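# Hang necklace behind jewelry box lid tabs

## Task

Drape the necklace behind one or more of the little tabs on the inner side of the jewelry box lid so that it hangs down on both sides of that tab and no part of it lies outside the box. The box must still be upright, and the result must hold by itself with no gripper supporting it. Finally open the grippers and pull them away.

## Robot and tools

Robot: two arms, left_arm and right_arm, each ending in a two-finger gripper. Both report in one world frame with its origin on the table surface midway between the arms: +z is up, +x points out across the table, and left_arm sits toward +y. The names left and right refer to the arms, not to sides of any picture. Positions are in metres and orientations are quaternions in wxyz order. Reported hand positions can be somewhat wrong, more so when an arm reaches far.

Gripper axes: the fingers extend along the gripper's +z and close along its y. end_effector_position is the point between the finger pads, roughly 1 cm short of the fingertips.

Row layout (shared by both motion tools): 14 numbers, each in [-1, 1], always for both arms even if one stays still. Order: dx, dy, dz, rx, ry, rz, opening for left_arm, then the same seven for right_arm. The first six are an offset, not a pose: a displacement of the target away from the gripper's measured pose, expressed in that gripper's own axes. A value of 1.0 equals 0.6 m of translation or 180 degrees of rotation; rx, ry, rz form a single rotation vector. opening is absolute, not an offset: +1 is fully open (0.094 m), -1 is closed.

execute_actions(actions): actions is a list of actions; each action is a table of up to 15 rows, each row lasting one control step (1/30 s). If a table has fewer than 15 rows, its final row repeats for the remaining steps. Every row in an action is measured from the gripper pose at the beginning of that action, not from the row before. For the first action in a call, that starting pose is the last pose reported in this scene. An empty list simply returns the current state and images.

Per-step clipping: each commanded pose is limited to 70 mm and 16 degrees away from the gripper's measured pose, and damped inverse kinematics drives the joints toward it, favouring position over orientation when both cannot be met. After an action an arm goes at most to its last clipped pose, so distant targets must be finished in later actions. Elbows stop just short of full extension.

move(target, speed, blocking): target is one 14-number row as above, offsets counted from the pose in the latest result that showed one. Each gripper follows a straight line toward its target; both paths finish together, lasting 0.5 to 10 s, and are cut off at 10 s if longer. speed is the top path speed in m/s, 0.002 to 0.5 (default 0.25); rotation is capped at twice that value in rad/s. Grippers rotate the short way. Paths do not avoid obstacles or the other arm; grippers lag, wander, and may exceed speed, especially with a nearly straight arm. Faster contact strikes harder, and aiming beyond a contact presses harder. The opening is applied when the move starts. The move ends when paths are done and everything is still, or 5 s after path end. The result adds a move: line giving the ending (done, off_target, moving, held, fault) and active limits, plus each gripper's distance from its target. If only one arm is named, the other finished normally. held as the ending means a check blocked that arm's final step; limits=paced means the sent pose was clipped; limits=held means some steps were blocked and the arm may then surge faster than speed. With blocking=false the result comes after 0.5 s while motion continues; poll with wait(0). Until a result shows the move ended, new rows and moves are rejected, so use wait or stop.

wait(seconds): 0 to 10; arms keep their last command, a running move continues, and it returns early when that move ends. stop(): brakes a running move; needs stopping distance, more at speed; fingers keep moving. zoom_image(camera, region): camera is one of cam_head_left, cam_head_right, cam_high, cam_low, cam_left_wrist, cam_right_wrist (all 504x504); region is [x0, y0, x1, y1] in pixels from the top-left, at most 504 by 504. finished_scene(scene): pass the current scene number; it ends the scene after the last command has been held, cannot be reversed, and reports success. Answering without any tool call ends everything.

Reading results: the state line left_arm: … | right_arm: … gives each gripper's position and quaternion. Hand target lines show the pose each controller is now steering toward. A pose unreachable line says a clearance check altered or blocked that arm's command. grip_measured is finger opening on the command scale (each reading may be off by about 1 mm, consistently); the last entry of Joint positions is opening in metres. FAULT lines report an arm stop; MOTOR HOT warns from 75 °C; OVER-TEMPERATURE FAULT means a stop at 90 °C (10 s halt) or 100 °C (arm goes limp and drops). Holding loads heats motors, even while you think.

Practical points: arms usually settle a centimetre or more below the commanded height and zero offsets let them keep sinking; to hold an arm steady, in a reply's first call send the offset back to its desired pose, then zeros, raising the aim if it still sags. To grasp, command an opening about 0.03 under grip_measured (less for a gentler hold); pads exert roughly 50 to 62 N, less on very thin parts under about 2 mm, with a brief spike on first touch. The simulation keeps running while you compose a reply, holding the last command. Occasional tugs may act on held or loose items. Joint ranges (rad): waist -2.618 to 3.054, shoulder 0.000 to 3.142, elbow 0.000 to 3.142, wrist pitch -1.571 to 1.571, wrist yaw -1.571 to 1.571, wrist roll -2.094 to 2.094.

Avoid: pushing anything off the table, tipping the box, arms striking or pressing each other, dropping the necklace, slamming into objects, and very hard pushes.

Each tool is called after "Emit:" as name(argument=value, ...) on one line, values as JSON.

## Session

Emit:
execute_actions(actions=[])

Scene clock: 0.00 s.
left_arm: end_effector_position=(+0.4484, +0.5803, +0.1530) grip_measured=+1.000 end_effector_quat_wxyz=(-0.299, +0.700, +0.605, +0.231) | right_arm: end_effector_position=(+0.4515, +0.0332, +0.2541) grip_measured=+1.000 end_effector_quat_wxyz=(-0.445, +0.563, -0.631, -0.294)
Joint positions: left_arm=[ 0.379  2.34   2.266 -1.375 -0.768  1.945  0.094] | right_arm=[ 0.47   2.032  1.874 -0.529 -0.827 -0.689  0.094]
Joint velocities: left_arm=[-0.007 -0.007  0.012  0.066 -0.051  0.007  0.   ] | right_arm=[-0.022  0.012  0.002  0.037  0.022 -0.007  0.   ]
Hand target (left_arm): +0.449, +0.581, +0.167; -0.295, +0.694, +0.609, +0.246
Hand target (right_arm): +0.449, +0.034, +0.268; +0.456, -0.565, +0.621, +0.295

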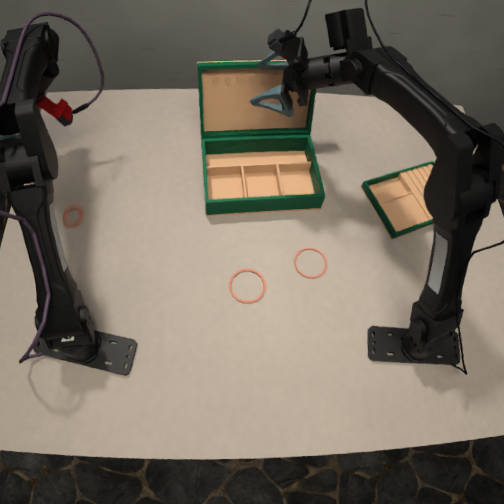

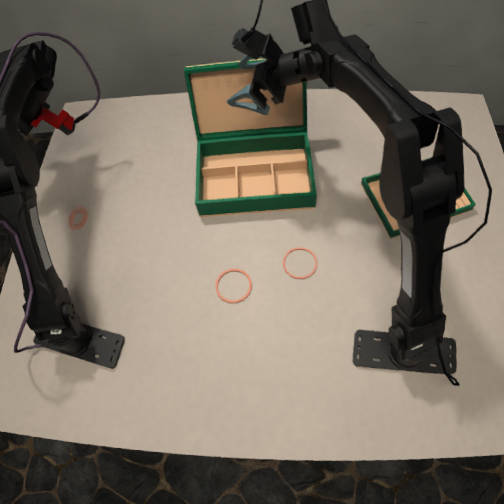

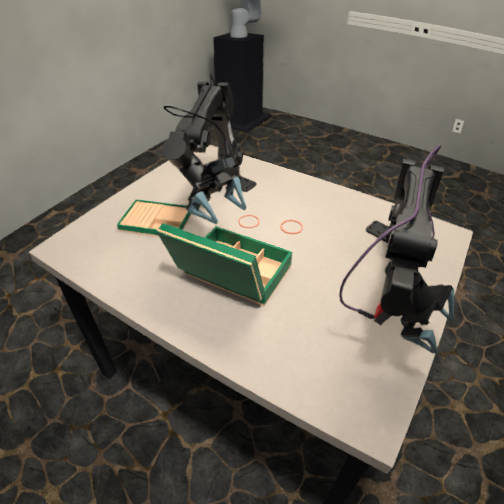

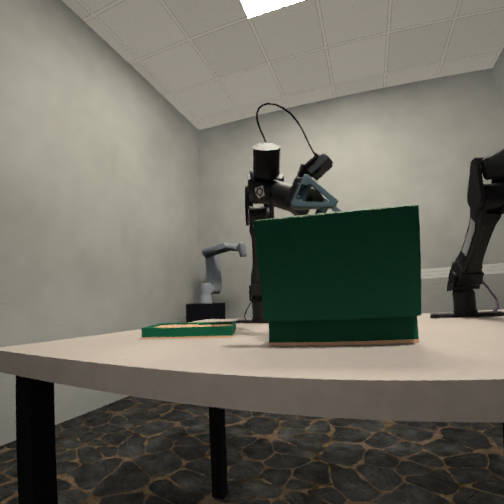

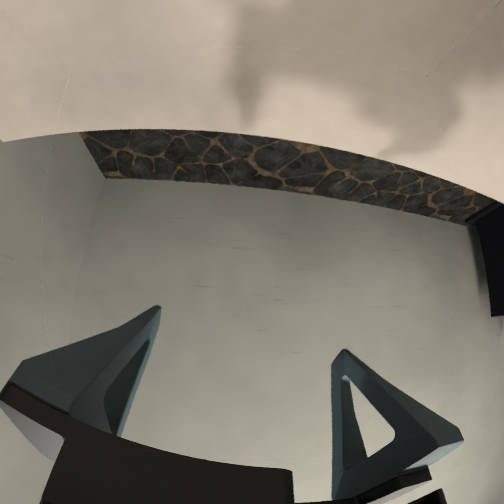

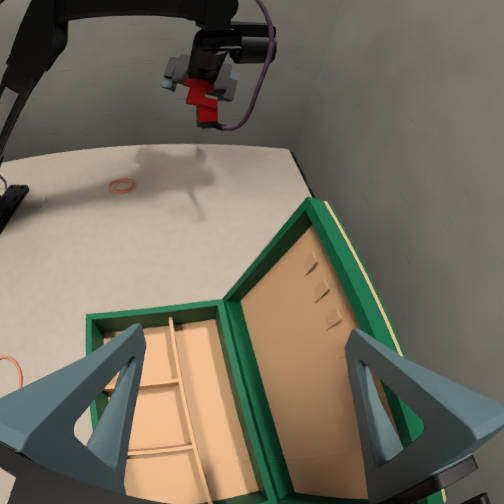

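Emit:
zoom_image(camera="cam_head_left", region=[40, 190, 110, 245])

Emit:
zoom_image(camera="cam_head_left", region=[210, 235, 340, 315])

Emit:
zoom_image(camera="cam_right_wrist", region=[270, 200, 400, 350])

Emit:
zoom_image(camera="cam_head_left", region=[185, 50, 335, 220])

Region (40, 190, 110, 245) of cam_head_left's 504x504 image, scaled by 7.200, with more detail than that image has; it fills the top 396 rows of this view, and the rest is white.

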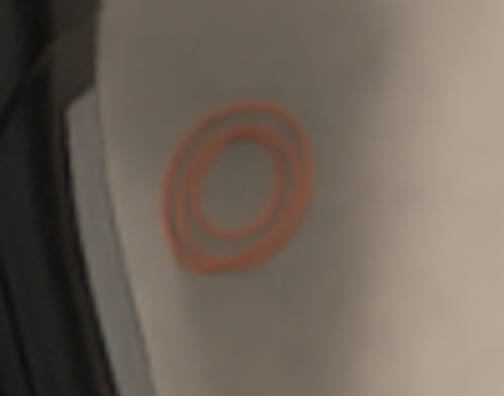

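Region (210, 235, 340, 315) of cam_head_left's 504x504 image, scaled by 3.877, with more detail than that image has; it fills the top 310 rows of this view, and the rest is white.

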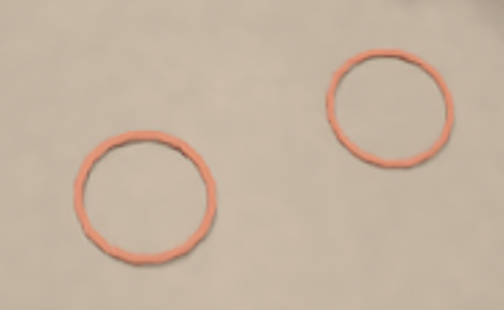

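Region (270, 200, 400, 350) of cam_right_wrist's 504x504 image, scaled by 3.360, with more detail than that image has; it fills the left 437 columns of this view, and the rest is white.

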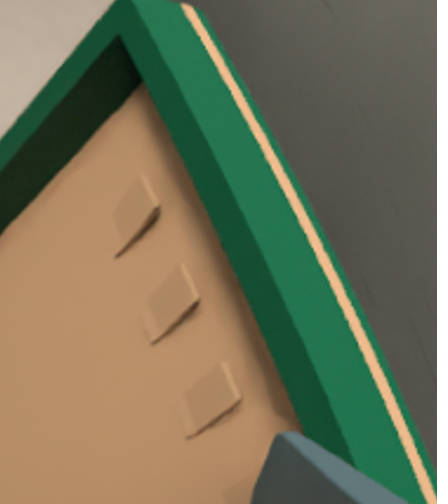

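Region (185, 50, 335, 220) of cam_head_left's 504x504 image, scaled by 2.965, with more detail than that image has; it fills the left 445 columns of this view, and the rest is white.

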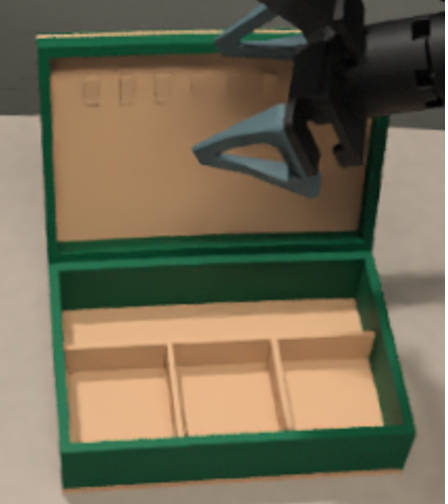

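Emit:
move(target=[-0.199,-0.222,-0.148,0.170,-0.220,-0.515,0.0, 0.066,0.277,-0.282,0.42,-0.091,0.132,1])

Scene clock: 6.53 s.
left_arm: end_effector_position=(+0.3011, +0.4438, +0.1503) grip_measured=+0.002 end_effector_quat_wxyz=(-0.021, +0.010, +1.000, -0.001) | right_arm: end_effector_position=(+0.2567, -0.1022, +0.2627) grip_measured=+1.000 end_effector_quat_wxyz=(+0.703, -0.004, +0.711, +0.001)
Joint positions: left_arm=[ 0.426  1.747  1.586 -1.451 -0.009  0.246  0.047] | right_arm=[1.237 1.032 0.475 0.531 1.121 0.019 0.094]
Joint velocities: left_arm=[ 0.012  0.002 -0.007 -0.022 -0.037 -0.051 -0.001] | right_arm=[ 0.007  0.002  0.002 -0.051 -0.022  0.022  0.   ]
Hand target (left_arm): +0.301, +0.446, +0.155; -0.004, -0.000, +1.000, +0.000
Hand target (right_arm): +0.254, -0.105, +0.267; +0.707, +0.005, +0.707, +0.008
Off the commanded pose (left_arm): 0.003 m, 3 deg.
Off the commanded pose (right_arm): 0.009 m, 1 deg.
move: off_target (left_arm)
camera_calibration (this result's frames):
cam_left_wrist: T_world_to_cam=[[0.278476, -0.960243, -0.0196251, 0.349316], [-0.837313, -0.252734, 0.484801, 0.341711], [-0.470487, -0.118573, -0.874404, 0.439572], [0, 0, 0, 1]] pos_world=[0.395656, 0.473911, 0.225557]
cam_right_wrist: T_world_to_cam=[[-0.00569678, -0.997781, 0.0663338, -0.121341], [-0.474031, -0.0557136, -0.878744, 0.388861], [0.88049, -0.0364503, -0.472662, -0.000188024], [0, 0, 0, 1]] pos_world=[0.183806, -0.0994136, 0.349669]

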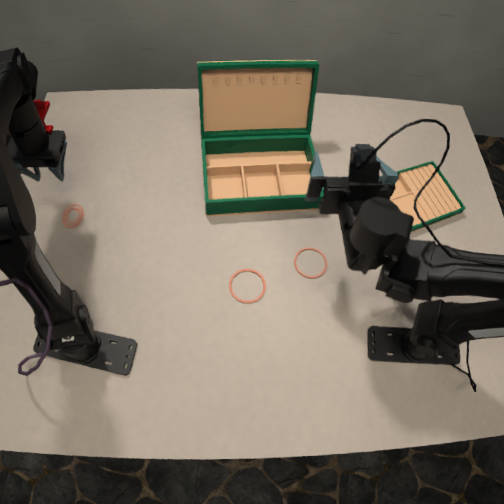

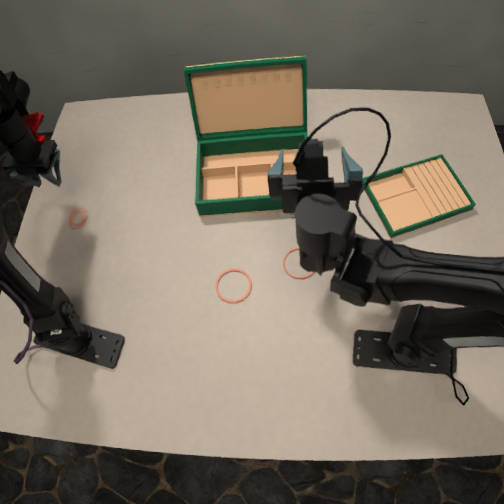

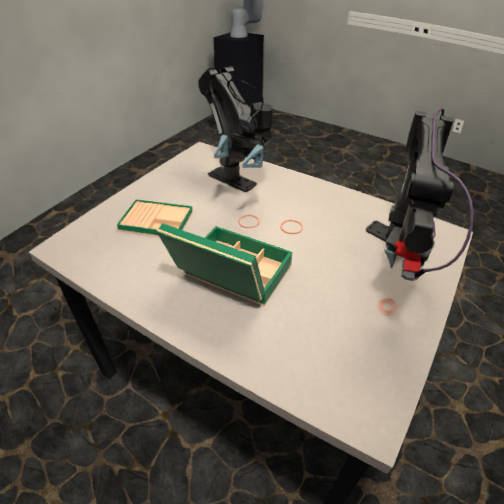

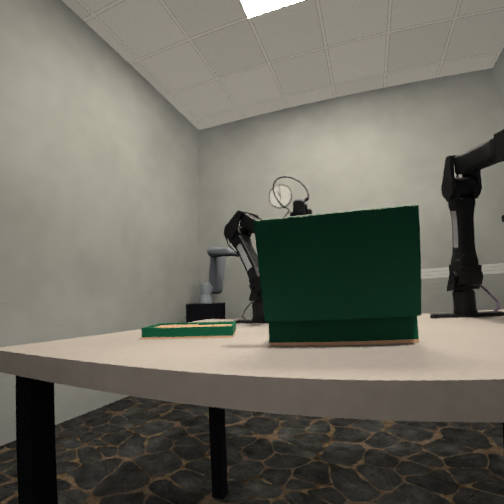

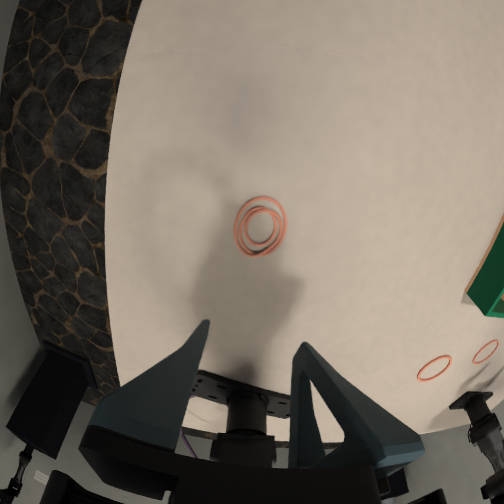

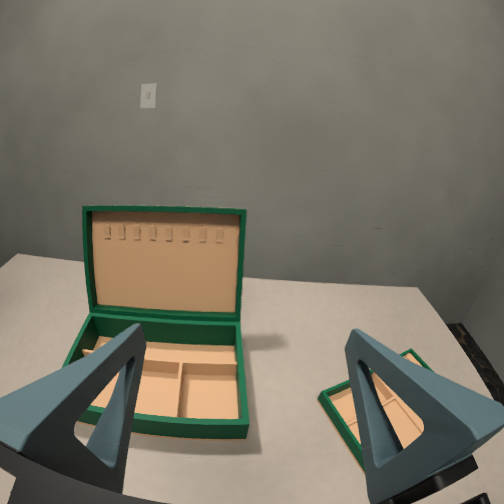

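Emit:
move(target=[0,-0.03,0.18,0,-0.013,0,-0.5, -0.01,0,0,0,0,0,1], speed=0.15)

Emit:
zoom_image(camera="cam_left_wrist", region=[150, 200, 350, 400])

Scene clock: 11.03 s.
left_arm: end_effector_position=(+0.2931, +0.4297, +0.0418) grip_measured=-0.498 end_effector_quat_wxyz=(-0.012, +0.009, +1.000, -0.001) | right_arm: end_effector_position=(+0.2567, -0.1026, +0.2598) grip_measured=+1.000 end_effector_quat_wxyz=(+0.700, -0.010, +0.714, -0.006)
Joint positions: left_arm=[ 0.389  1.747  1.149 -0.996 -0.003  0.207  0.024] | right_arm=[1.237 1.032 0.475 0.511 1.123 0.019 0.094]
Joint velocities: left_arm=[ 0.007 -0.017  0.007  0.007 -0.037 -0.066 -0.001] | right_arm=[-0.002  0.007 -0.007  0.037 -0.037 -0.037  0.   ]
Hand target (left_arm): +0.296, +0.426, +0.042; -0.001, +0.010, +1.000, -0.001
Hand target (right_arm): +0.257, -0.102, +0.269; +0.703, -0.004, +0.711, +0.001
Off the commanded pose (left_arm): 0.005 m, 1 deg.
Off the commanded pose (right_arm): 0.009 m, 1 deg.
move: done
camera_calibration (this result's frames):
cam_left_wrist: T_world_to_cam=[[0.280782, -0.959677, -0.0134522, 0.334696], [-0.845557, -0.253975, 0.469606, 0.387624], [-0.454087, -0.120482, -0.882774, 0.335636], [0, 0, 0, 1]] pos_world=[0.386189, 0.460085, 0.118762]
cam_right_wrist: T_world_to_cam=[[-0.00697598, -0.996446, 0.0839456, -0.125698], [-0.481398, -0.0702333, -0.873683, 0.385388], [0.876474, -0.0465061, -0.479198, 0.000179897], [0, 0, 0, 1]] pos_world=[0.184491, -0.0981763, 0.347345]

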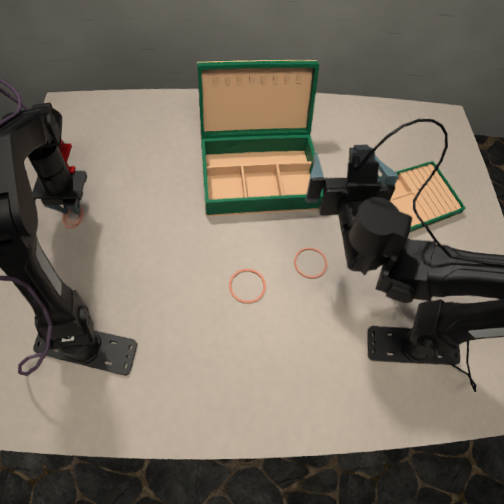

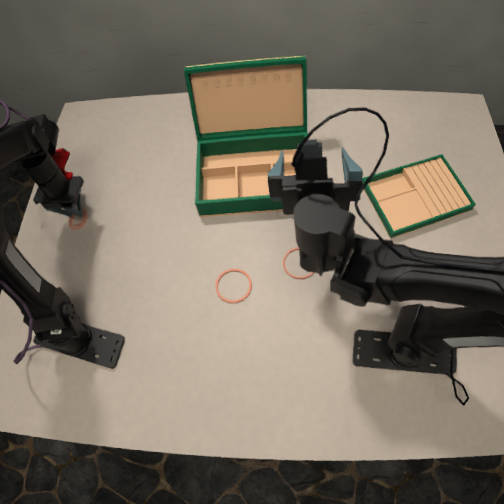

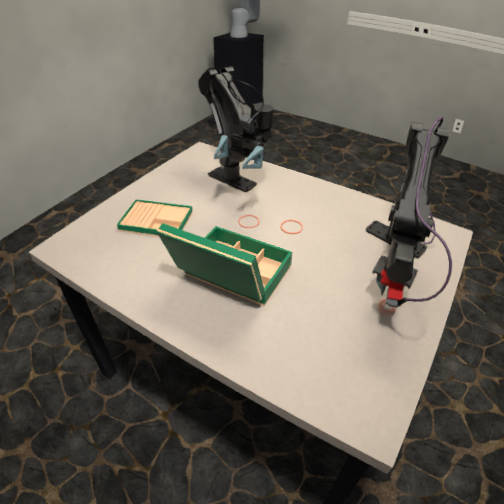

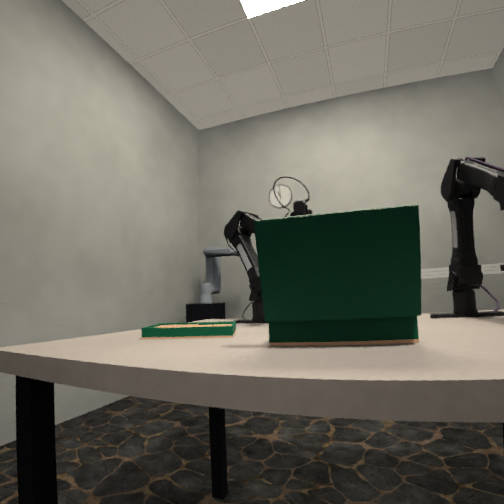

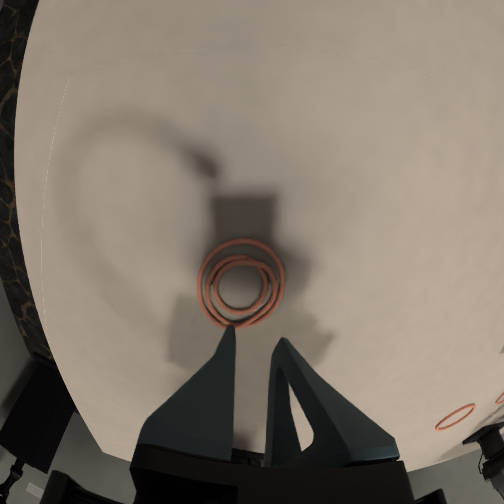

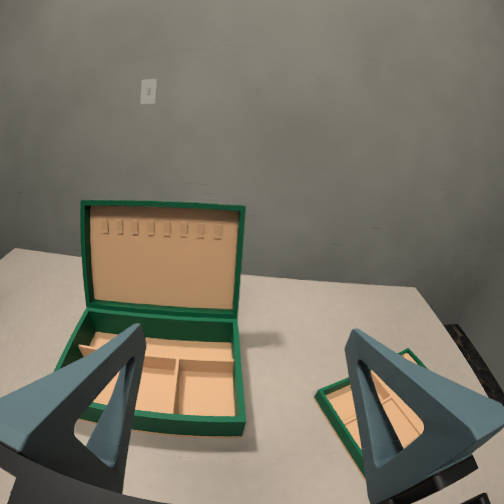

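Region (150, 200, 350, 400) of cam_left_wrist's 504x504 image, scaled by 2.520, with more detail than that image has.

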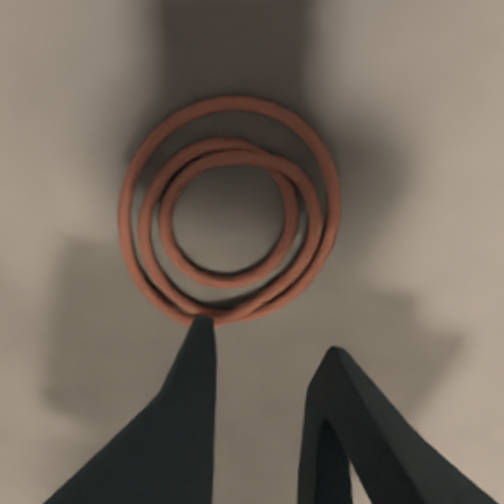

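Emit:
move(target=[-0.082,0.029,0.015,0,-0.007,-0.5,-0.5, -0.015,0,0,0,0,0,1], speed=0.4)

Emit:
zoom_image(camera="cam_left_wrist", region=[130, 220, 330, 420])

Scene clock: 14.13 s.
left_arm: end_effector_position=(+0.3284, +0.4375, +0.0224) grip_measured=-0.498 end_effector_quat_wxyz=(+0.022, +0.694, -0.720, -0.013) | right_arm: end_effector_position=(+0.2566, -0.1029, +0.2549) grip_measured=+1.000 end_effector_quat_wxyz=(+0.695, -0.020, +0.719, -0.017)
Joint positions: left_arm=[ 0.395  1.927  1.298 -0.993  0.003 -1.338  0.024] | right_arm=[1.237 1.032 0.475 0.478 1.123 0.019 0.094]
Joint velocities: left_arm=[-0.002  0.002 -0.012 -0.095 -0.051  0.007  0.   ] | right_arm=[ 0.002 -0.002  0.002 -0.066  0.007  0.007  0.   ]
Hand target (left_arm): +0.342, +0.446, +0.032; -0.001, +0.701, -0.713, -0.007
Hand target (right_arm): +0.257, -0.103, +0.269; +0.700, -0.010, +0.714, -0.006
Off the commanded pose (left_arm): 0.019 m, 3 deg.
Off the commanded pose (right_arm): 0.014 m, 2 deg.
move: off_target (left_arm, right_arm)
camera_calibration (this result's frames):
cam_left_wrist: T_world_to_cam=[[0.963214, 0.262107, -0.0593221, -0.425614], [0.260368, -0.855541, 0.447502, 0.329119], [0.0665409, -0.446486, -0.892313, 0.307307], [0, 0, 0, 1]] pos_world=[0.303817, 0.53034, 0.101684]
cam_right_wrist: T_world_to_cam=[[-0.00556971, -0.993479, 0.113876, -0.133257], [-0.493753, -0.0962956, -0.864254, 0.379118], [0.869584, -0.0610402, -0.489997, 0.000967745], [0, 0, 0, 1]] pos_world=[0.185607, -0.0958217, 0.343303]

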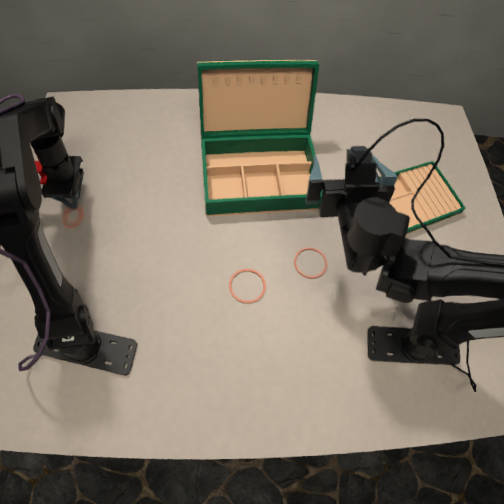

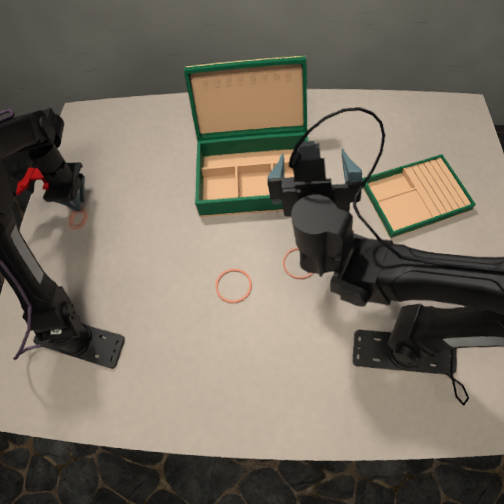

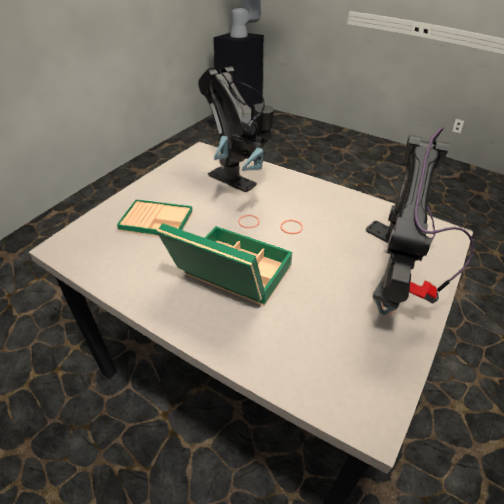

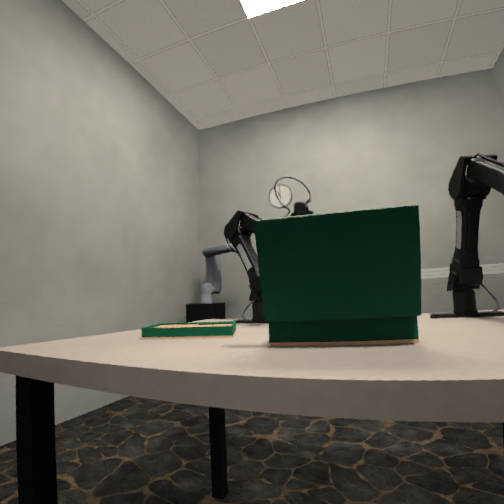

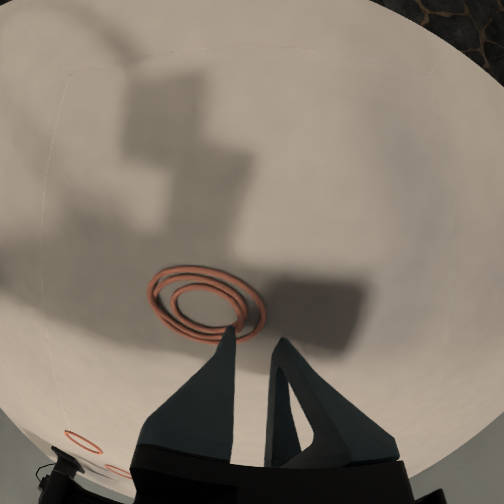

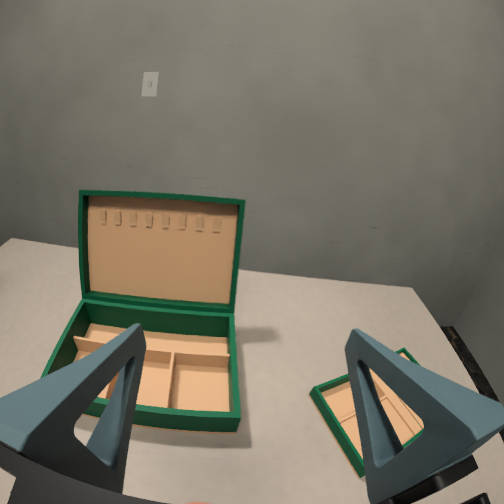

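Region (130, 220, 330, 420) of cam_left_wrist's 504x504 image, scaled by 2.520, with more detail than that image has.

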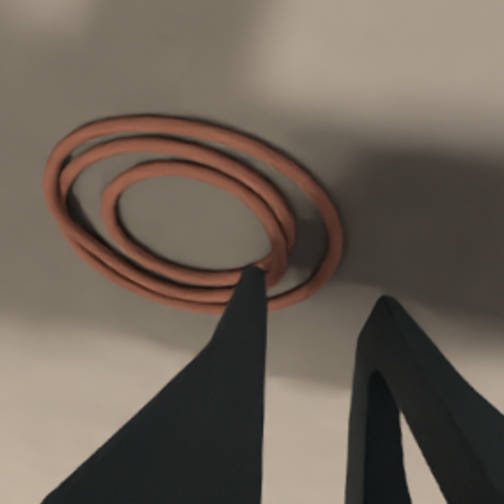

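Emit:
move(target=[-0.018,-0.038,-0.016,0,0,0,-0.5, -0.025,0,0,0,-0.01,0.015,1], speed=0.05)

Emit:
zoom_image(camera="cam_left_wrist", region=[130, 220, 330, 420])

Scene clock: 15.53 s.
left_arm: end_effector_position=(+0.3446, +0.4402, +0.0210) grip_measured=-0.498 end_effector_quat_wxyz=(+0.032, +0.691, -0.722, -0.017) | right_arm: end_effector_position=(+0.2567, -0.1027, +0.2597) grip_measured=+1.000 end_effector_quat_wxyz=(+0.700, -0.013, +0.714, -0.009)
Joint positions: left_arm=[ 0.395  2.005  1.403 -1.04   0.006 -1.332  0.024] | right_arm=[1.237 1.032 0.475 0.51  1.123 0.012 0.094]
Joint velocities: left_arm=[ 0.007 -0.002 -0.002  0.007 -0.051  0.051  0.   ] | right_arm=[ 0.012  0.002 -0.007 -0.066  0.007  0.051  0.   ]
Hand target (left_arm): +0.352, +0.447, +0.031; +0.022, +0.694, -0.720, -0.012
Hand target (right_arm): +0.257, -0.102, +0.270; +0.706, -0.003, +0.708, +0.000
Off the commanded pose (left_arm): 0.014 m, 1 deg.
Off the commanded pose (right_arm): 0.010 m, 2 deg.
move: off_target (left_arm)
camera_calibration (this result's frames):
cam_left_wrist: T_world_to_cam=[[0.963384, 0.255905, -0.0800275, -0.43889], [0.264065, -0.853795, 0.448669, 0.325715], [0.0464895, -0.453373, -0.890108, 0.316096], [0, 0, 0, 1]] pos_world=[0.322114, 0.533718, 0.100098]
cam_right_wrist: T_world_to_cam=[[-0.00679764, -0.995714, 0.0922324, -0.127817], [-0.481642, -0.0775707, -0.872928, 0.384402], [0.876342, -0.0503569, -0.479051, -0.000271627], [0, 0, 0, 1]] pos_world=[0.184513, -0.0974644, 0.347214]

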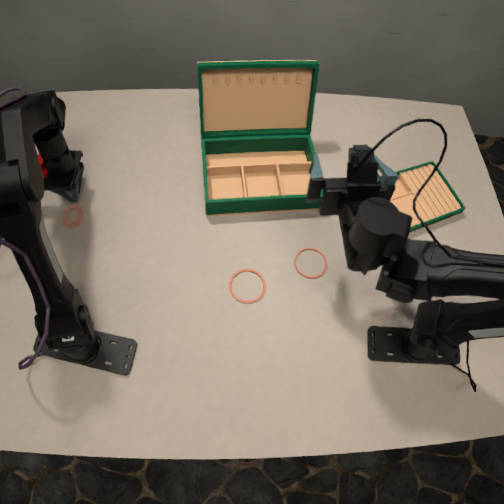

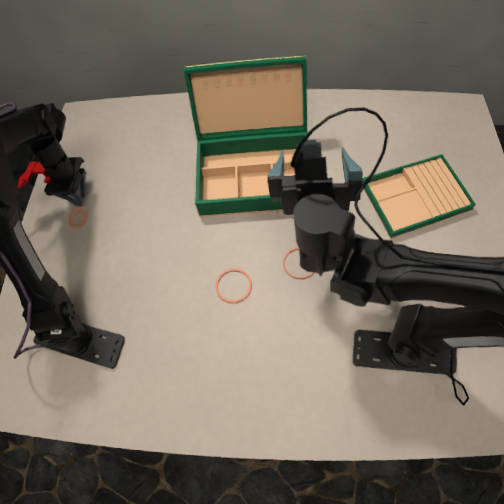

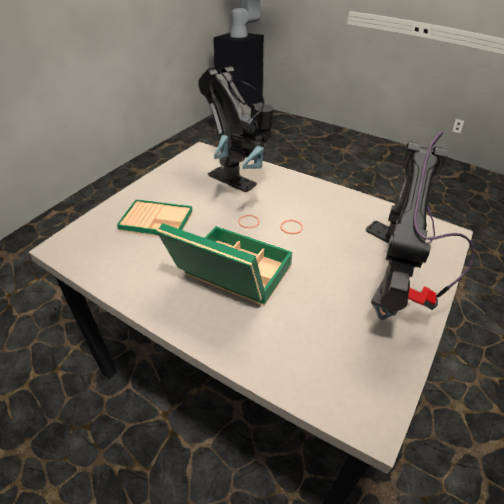

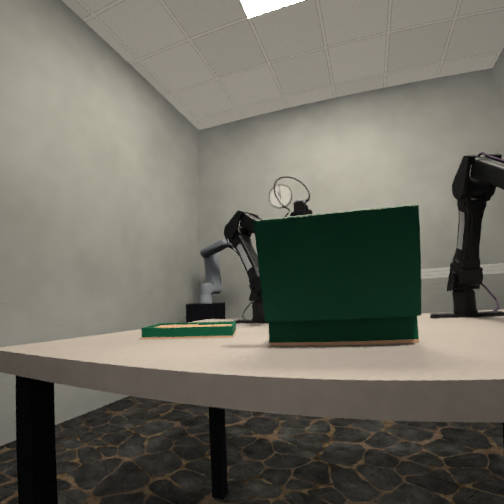

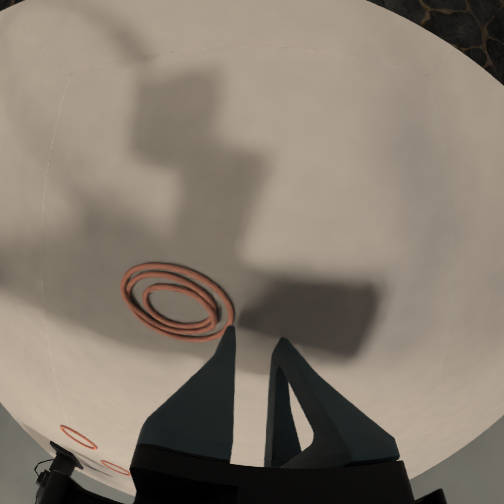

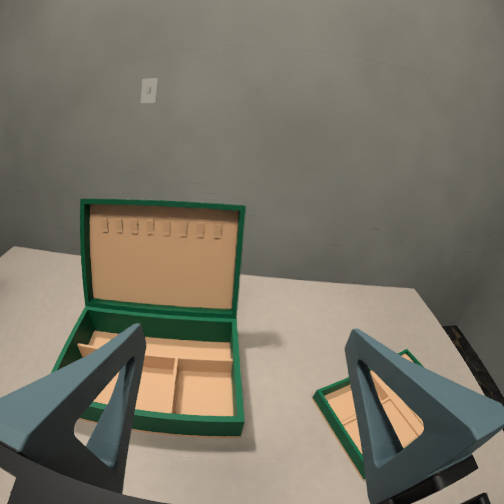

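Region (130, 220, 330, 420) of cam_left_wrist's 504x504 image, scaled by 2.520, with more detail than that image has.

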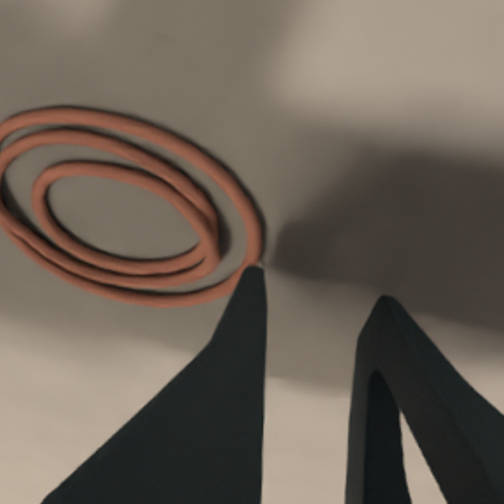

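Emit:
move(target=[-0.02,-0.005,0.004,0.035,0,0,-0.3, -0.017,0,0,0,-0.005,0.01,1], speed=0.03)

Emit:
zoom_image(camera="cam_left_wrist", region=[130, 220, 330, 420])

Scene clock: 18.17 s.
left_arm: end_effector_position=(+0.3481, +0.4476, +0.0121) grip_measured=-0.302 end_effector_quat_wxyz=(+0.007, +0.691, -0.722, +0.017) | right_arm: end_effector_position=(+0.2567, -0.1026, +0.2598) grip_measured=+1.000 end_effector_quat_wxyz=(+0.700, -0.012, +0.714, -0.009)
Joint positions: left_arm=[ 0.429  1.968  1.312 -0.91   0.036 -1.298  0.033] | right_arm=[1.237 1.032 0.475 0.511 1.123 0.011 0.094]
Joint velocities: left_arm=[ 0.007 -0.017 -0.027  0.022 -0.081 -0.022  0.   ] | right_arm=[ 0.007  0.002  0.002  0.022 -0.037  0.022  0.   ]
Hand target (left_arm): +0.348, +0.452, +0.018; -0.006, +0.692, -0.721, +0.023
Hand target (right_arm): +0.257, -0.102, +0.270; +0.705, -0.001, +0.709, +0.002
Off the commanded pose (left_arm): 0.007 m, 2 deg.
Off the commanded pose (right_arm): 0.010 m, 2 deg.
move: done
camera_calibration (this result's frames):
cam_left_wrist: T_world_to_cam=[[0.966695, 0.255895, -0.00427027, -0.446991], [0.226388, -0.847209, 0.48061, 0.344895], [0.119368, -0.46557, -0.876924, 0.291278], [0, 0, 0, 1]] pos_world=[0.319255, 0.54219, 0.0877599]
cam_right_wrist: T_world_to_cam=[[-0.00682026, -0.995743, 0.0919235, -0.127739], [-0.481355, -0.0773055, -0.87311, 0.384502], [0.876499, -0.0502026, -0.478778, -0.00031499], [0, 0, 0, 1]] pos_world=[0.184487, -0.097487, 0.347304]

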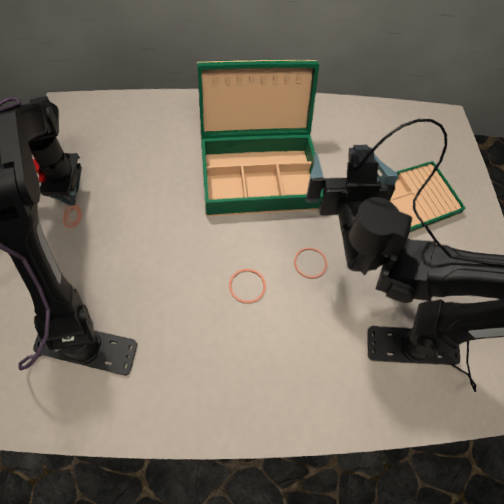

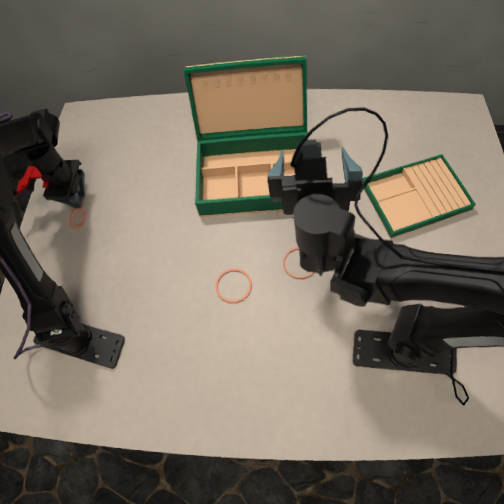

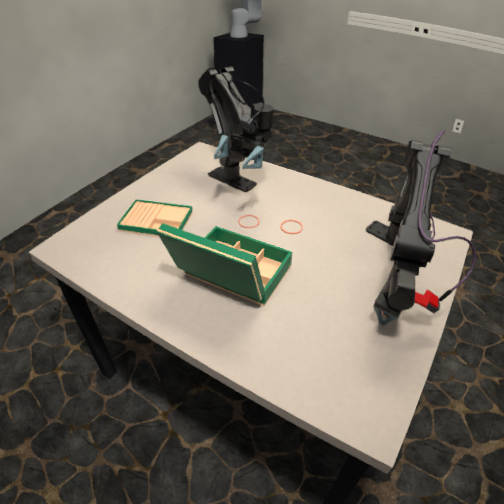

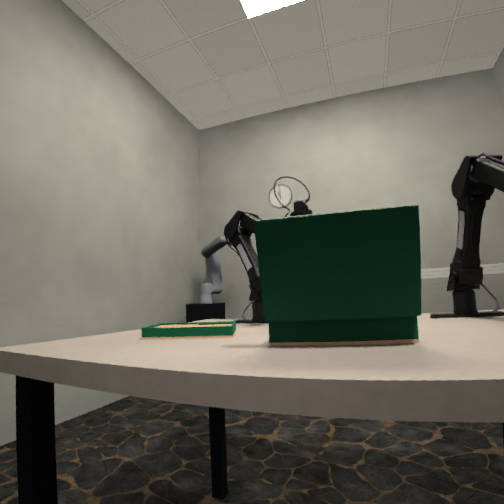

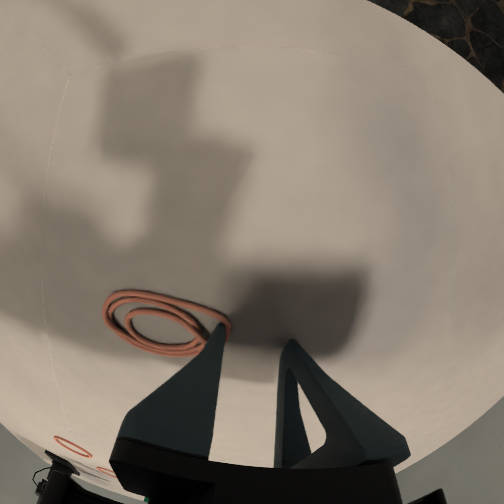

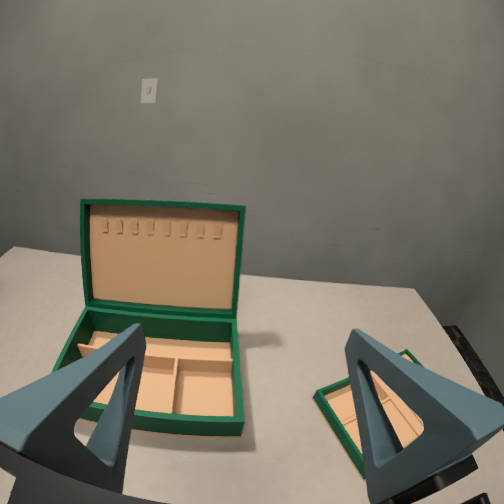

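Region (130, 220, 330, 420) of cam_left_wrist's 504x504 image, scaled by 2.520, with more detail than that image has.

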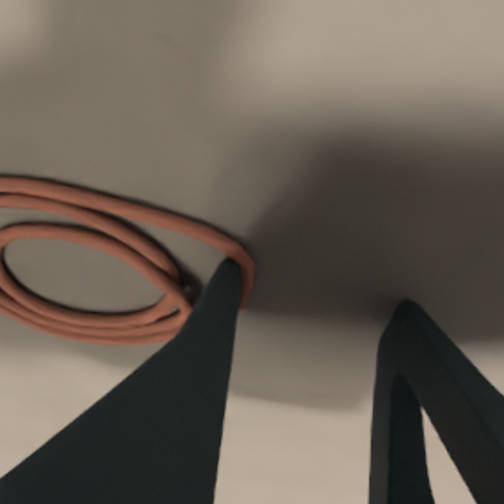

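Lucky: hooked. Close gradually.

Emit:
execute_actions(actions=[[[0,0,0,0,0,0,-0.5,-0.017,0,0,0,-0.005,0.01,1]],[[0,0,0,0,0,0,-0.75,-0.017,0,0,0,-0.005,0.01,1]],[[0,0,0,0,0,0,-0.98,-0.017,0,0,0,-0.005,0.01,1]],[[0,0,0,0,0,0,-0.98,-0.017,0,0,0,-0.005,0.01,1]]])

Emit:
zoom_image(camera="cam_left_wrist", region=[130, 220, 330, 420])

Scene clock: 20.40 s.
left_arm: end_effector_position=(+0.3489, +0.4464, +0.0121) grip_measured=-0.970 end_effector_quat_wxyz=(+0.008, +0.691, -0.722, +0.020) | right_arm: end_effector_position=(+0.2567, -0.1026, +0.2598) grip_measured=+1.000 end_effector_quat_wxyz=(+0.700, -0.012, +0.714, -0.009)
Joint positions: left_arm=[ 0.429  1.968  1.312 -0.908  0.043 -1.298  0.001] | right_arm=[1.237 1.032 0.475 0.511 1.123 0.011 0.094]
Joint velocities: left_arm=[-0.007  0.002  0.002 -0.095 -0.007  0.037  0.001] | right_arm=[-0.022 -0.007  0.002  0.007 -0.037 -0.007  0.   ]
Hand target (left_arm): +0.349, +0.447, +0.012; +0.007, +0.691, -0.722, +0.019
Hand target (right_arm): +0.257, -0.102, +0.270; +0.706, -0.001, +0.709, +0.002
Off the commanded pose (left_arm): 0.000 m, 0 deg.
Off the commanded pose (right_arm): 0.010 m, 2 deg.
camera_calibration (this result's frames):
cam_left_wrist: T_world_to_cam=[[0.966914, 0.255091, -0.00254464, -0.447165], [0.223996, -0.844191, 0.486998, 0.343135], [0.12208, -0.471455, -0.873399, 0.292337], [0, 0, 0, 1]] pos_world=[0.319821, 0.541563, 0.0870834]
cam_right_wrist: T_world_to_cam=[[-0.00682026, -0.995743, 0.0919235, -0.127739], [-0.481355, -0.0773055, -0.87311, 0.384502], [0.876499, -0.0502026, -0.478778, -0.00031499], [0, 0, 0, 1]] pos_world=[0.184487, -0.097487, 0.347304]

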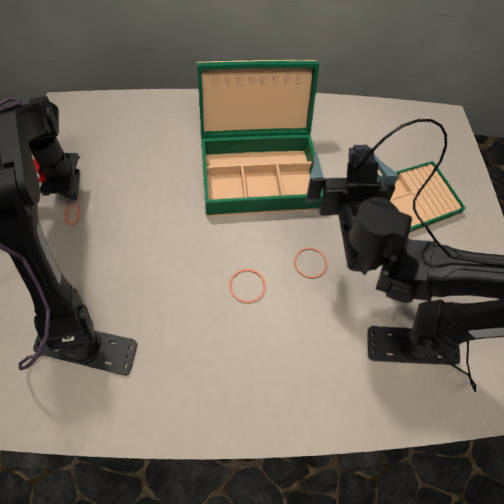

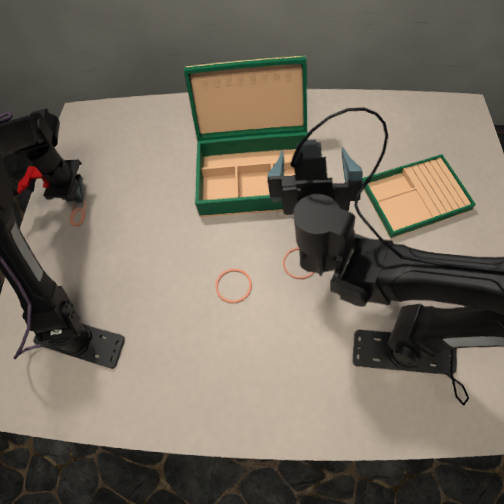

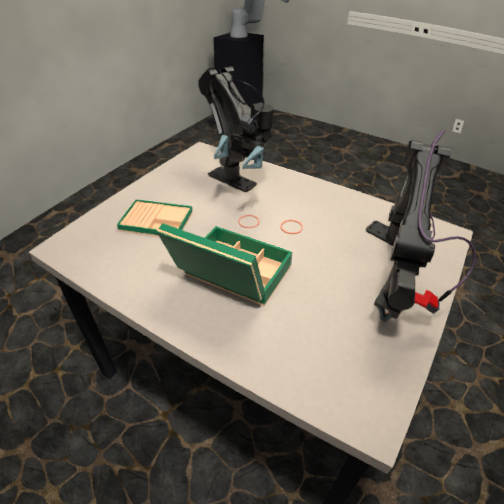

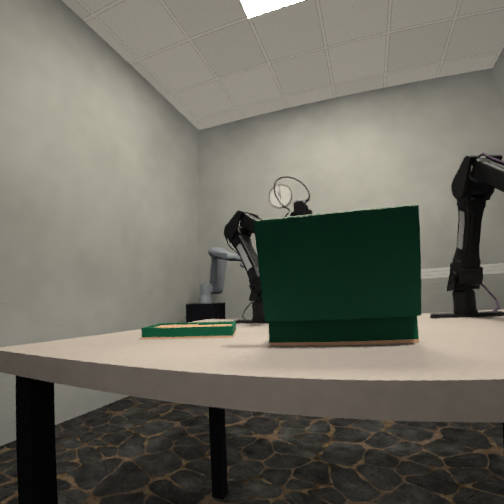

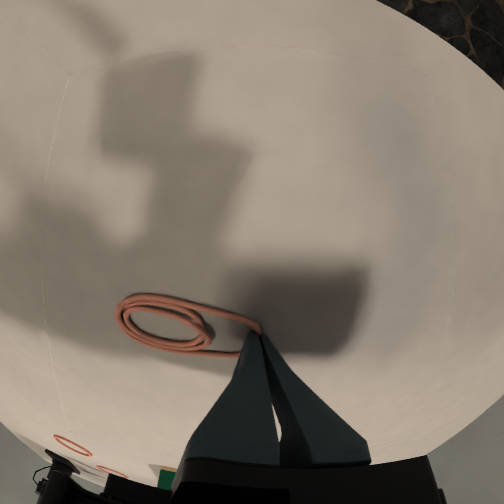

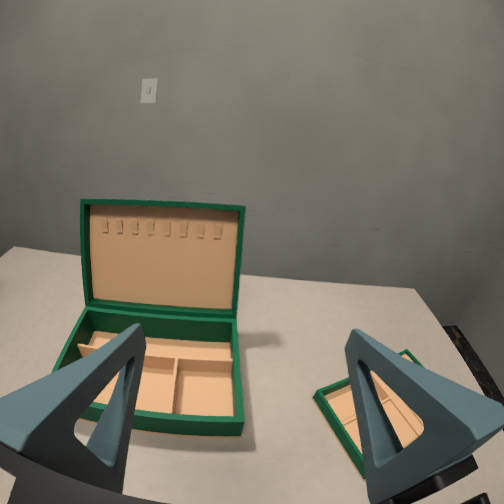

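Region (130, 220, 330, 420) of cam_left_wrist's 504x504 image, scaled by 2.520, with more detail than that image has.

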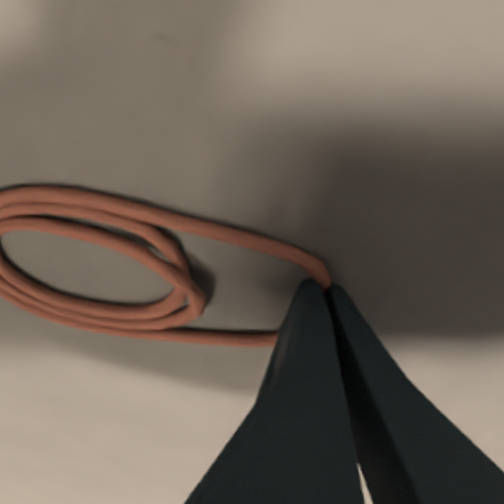

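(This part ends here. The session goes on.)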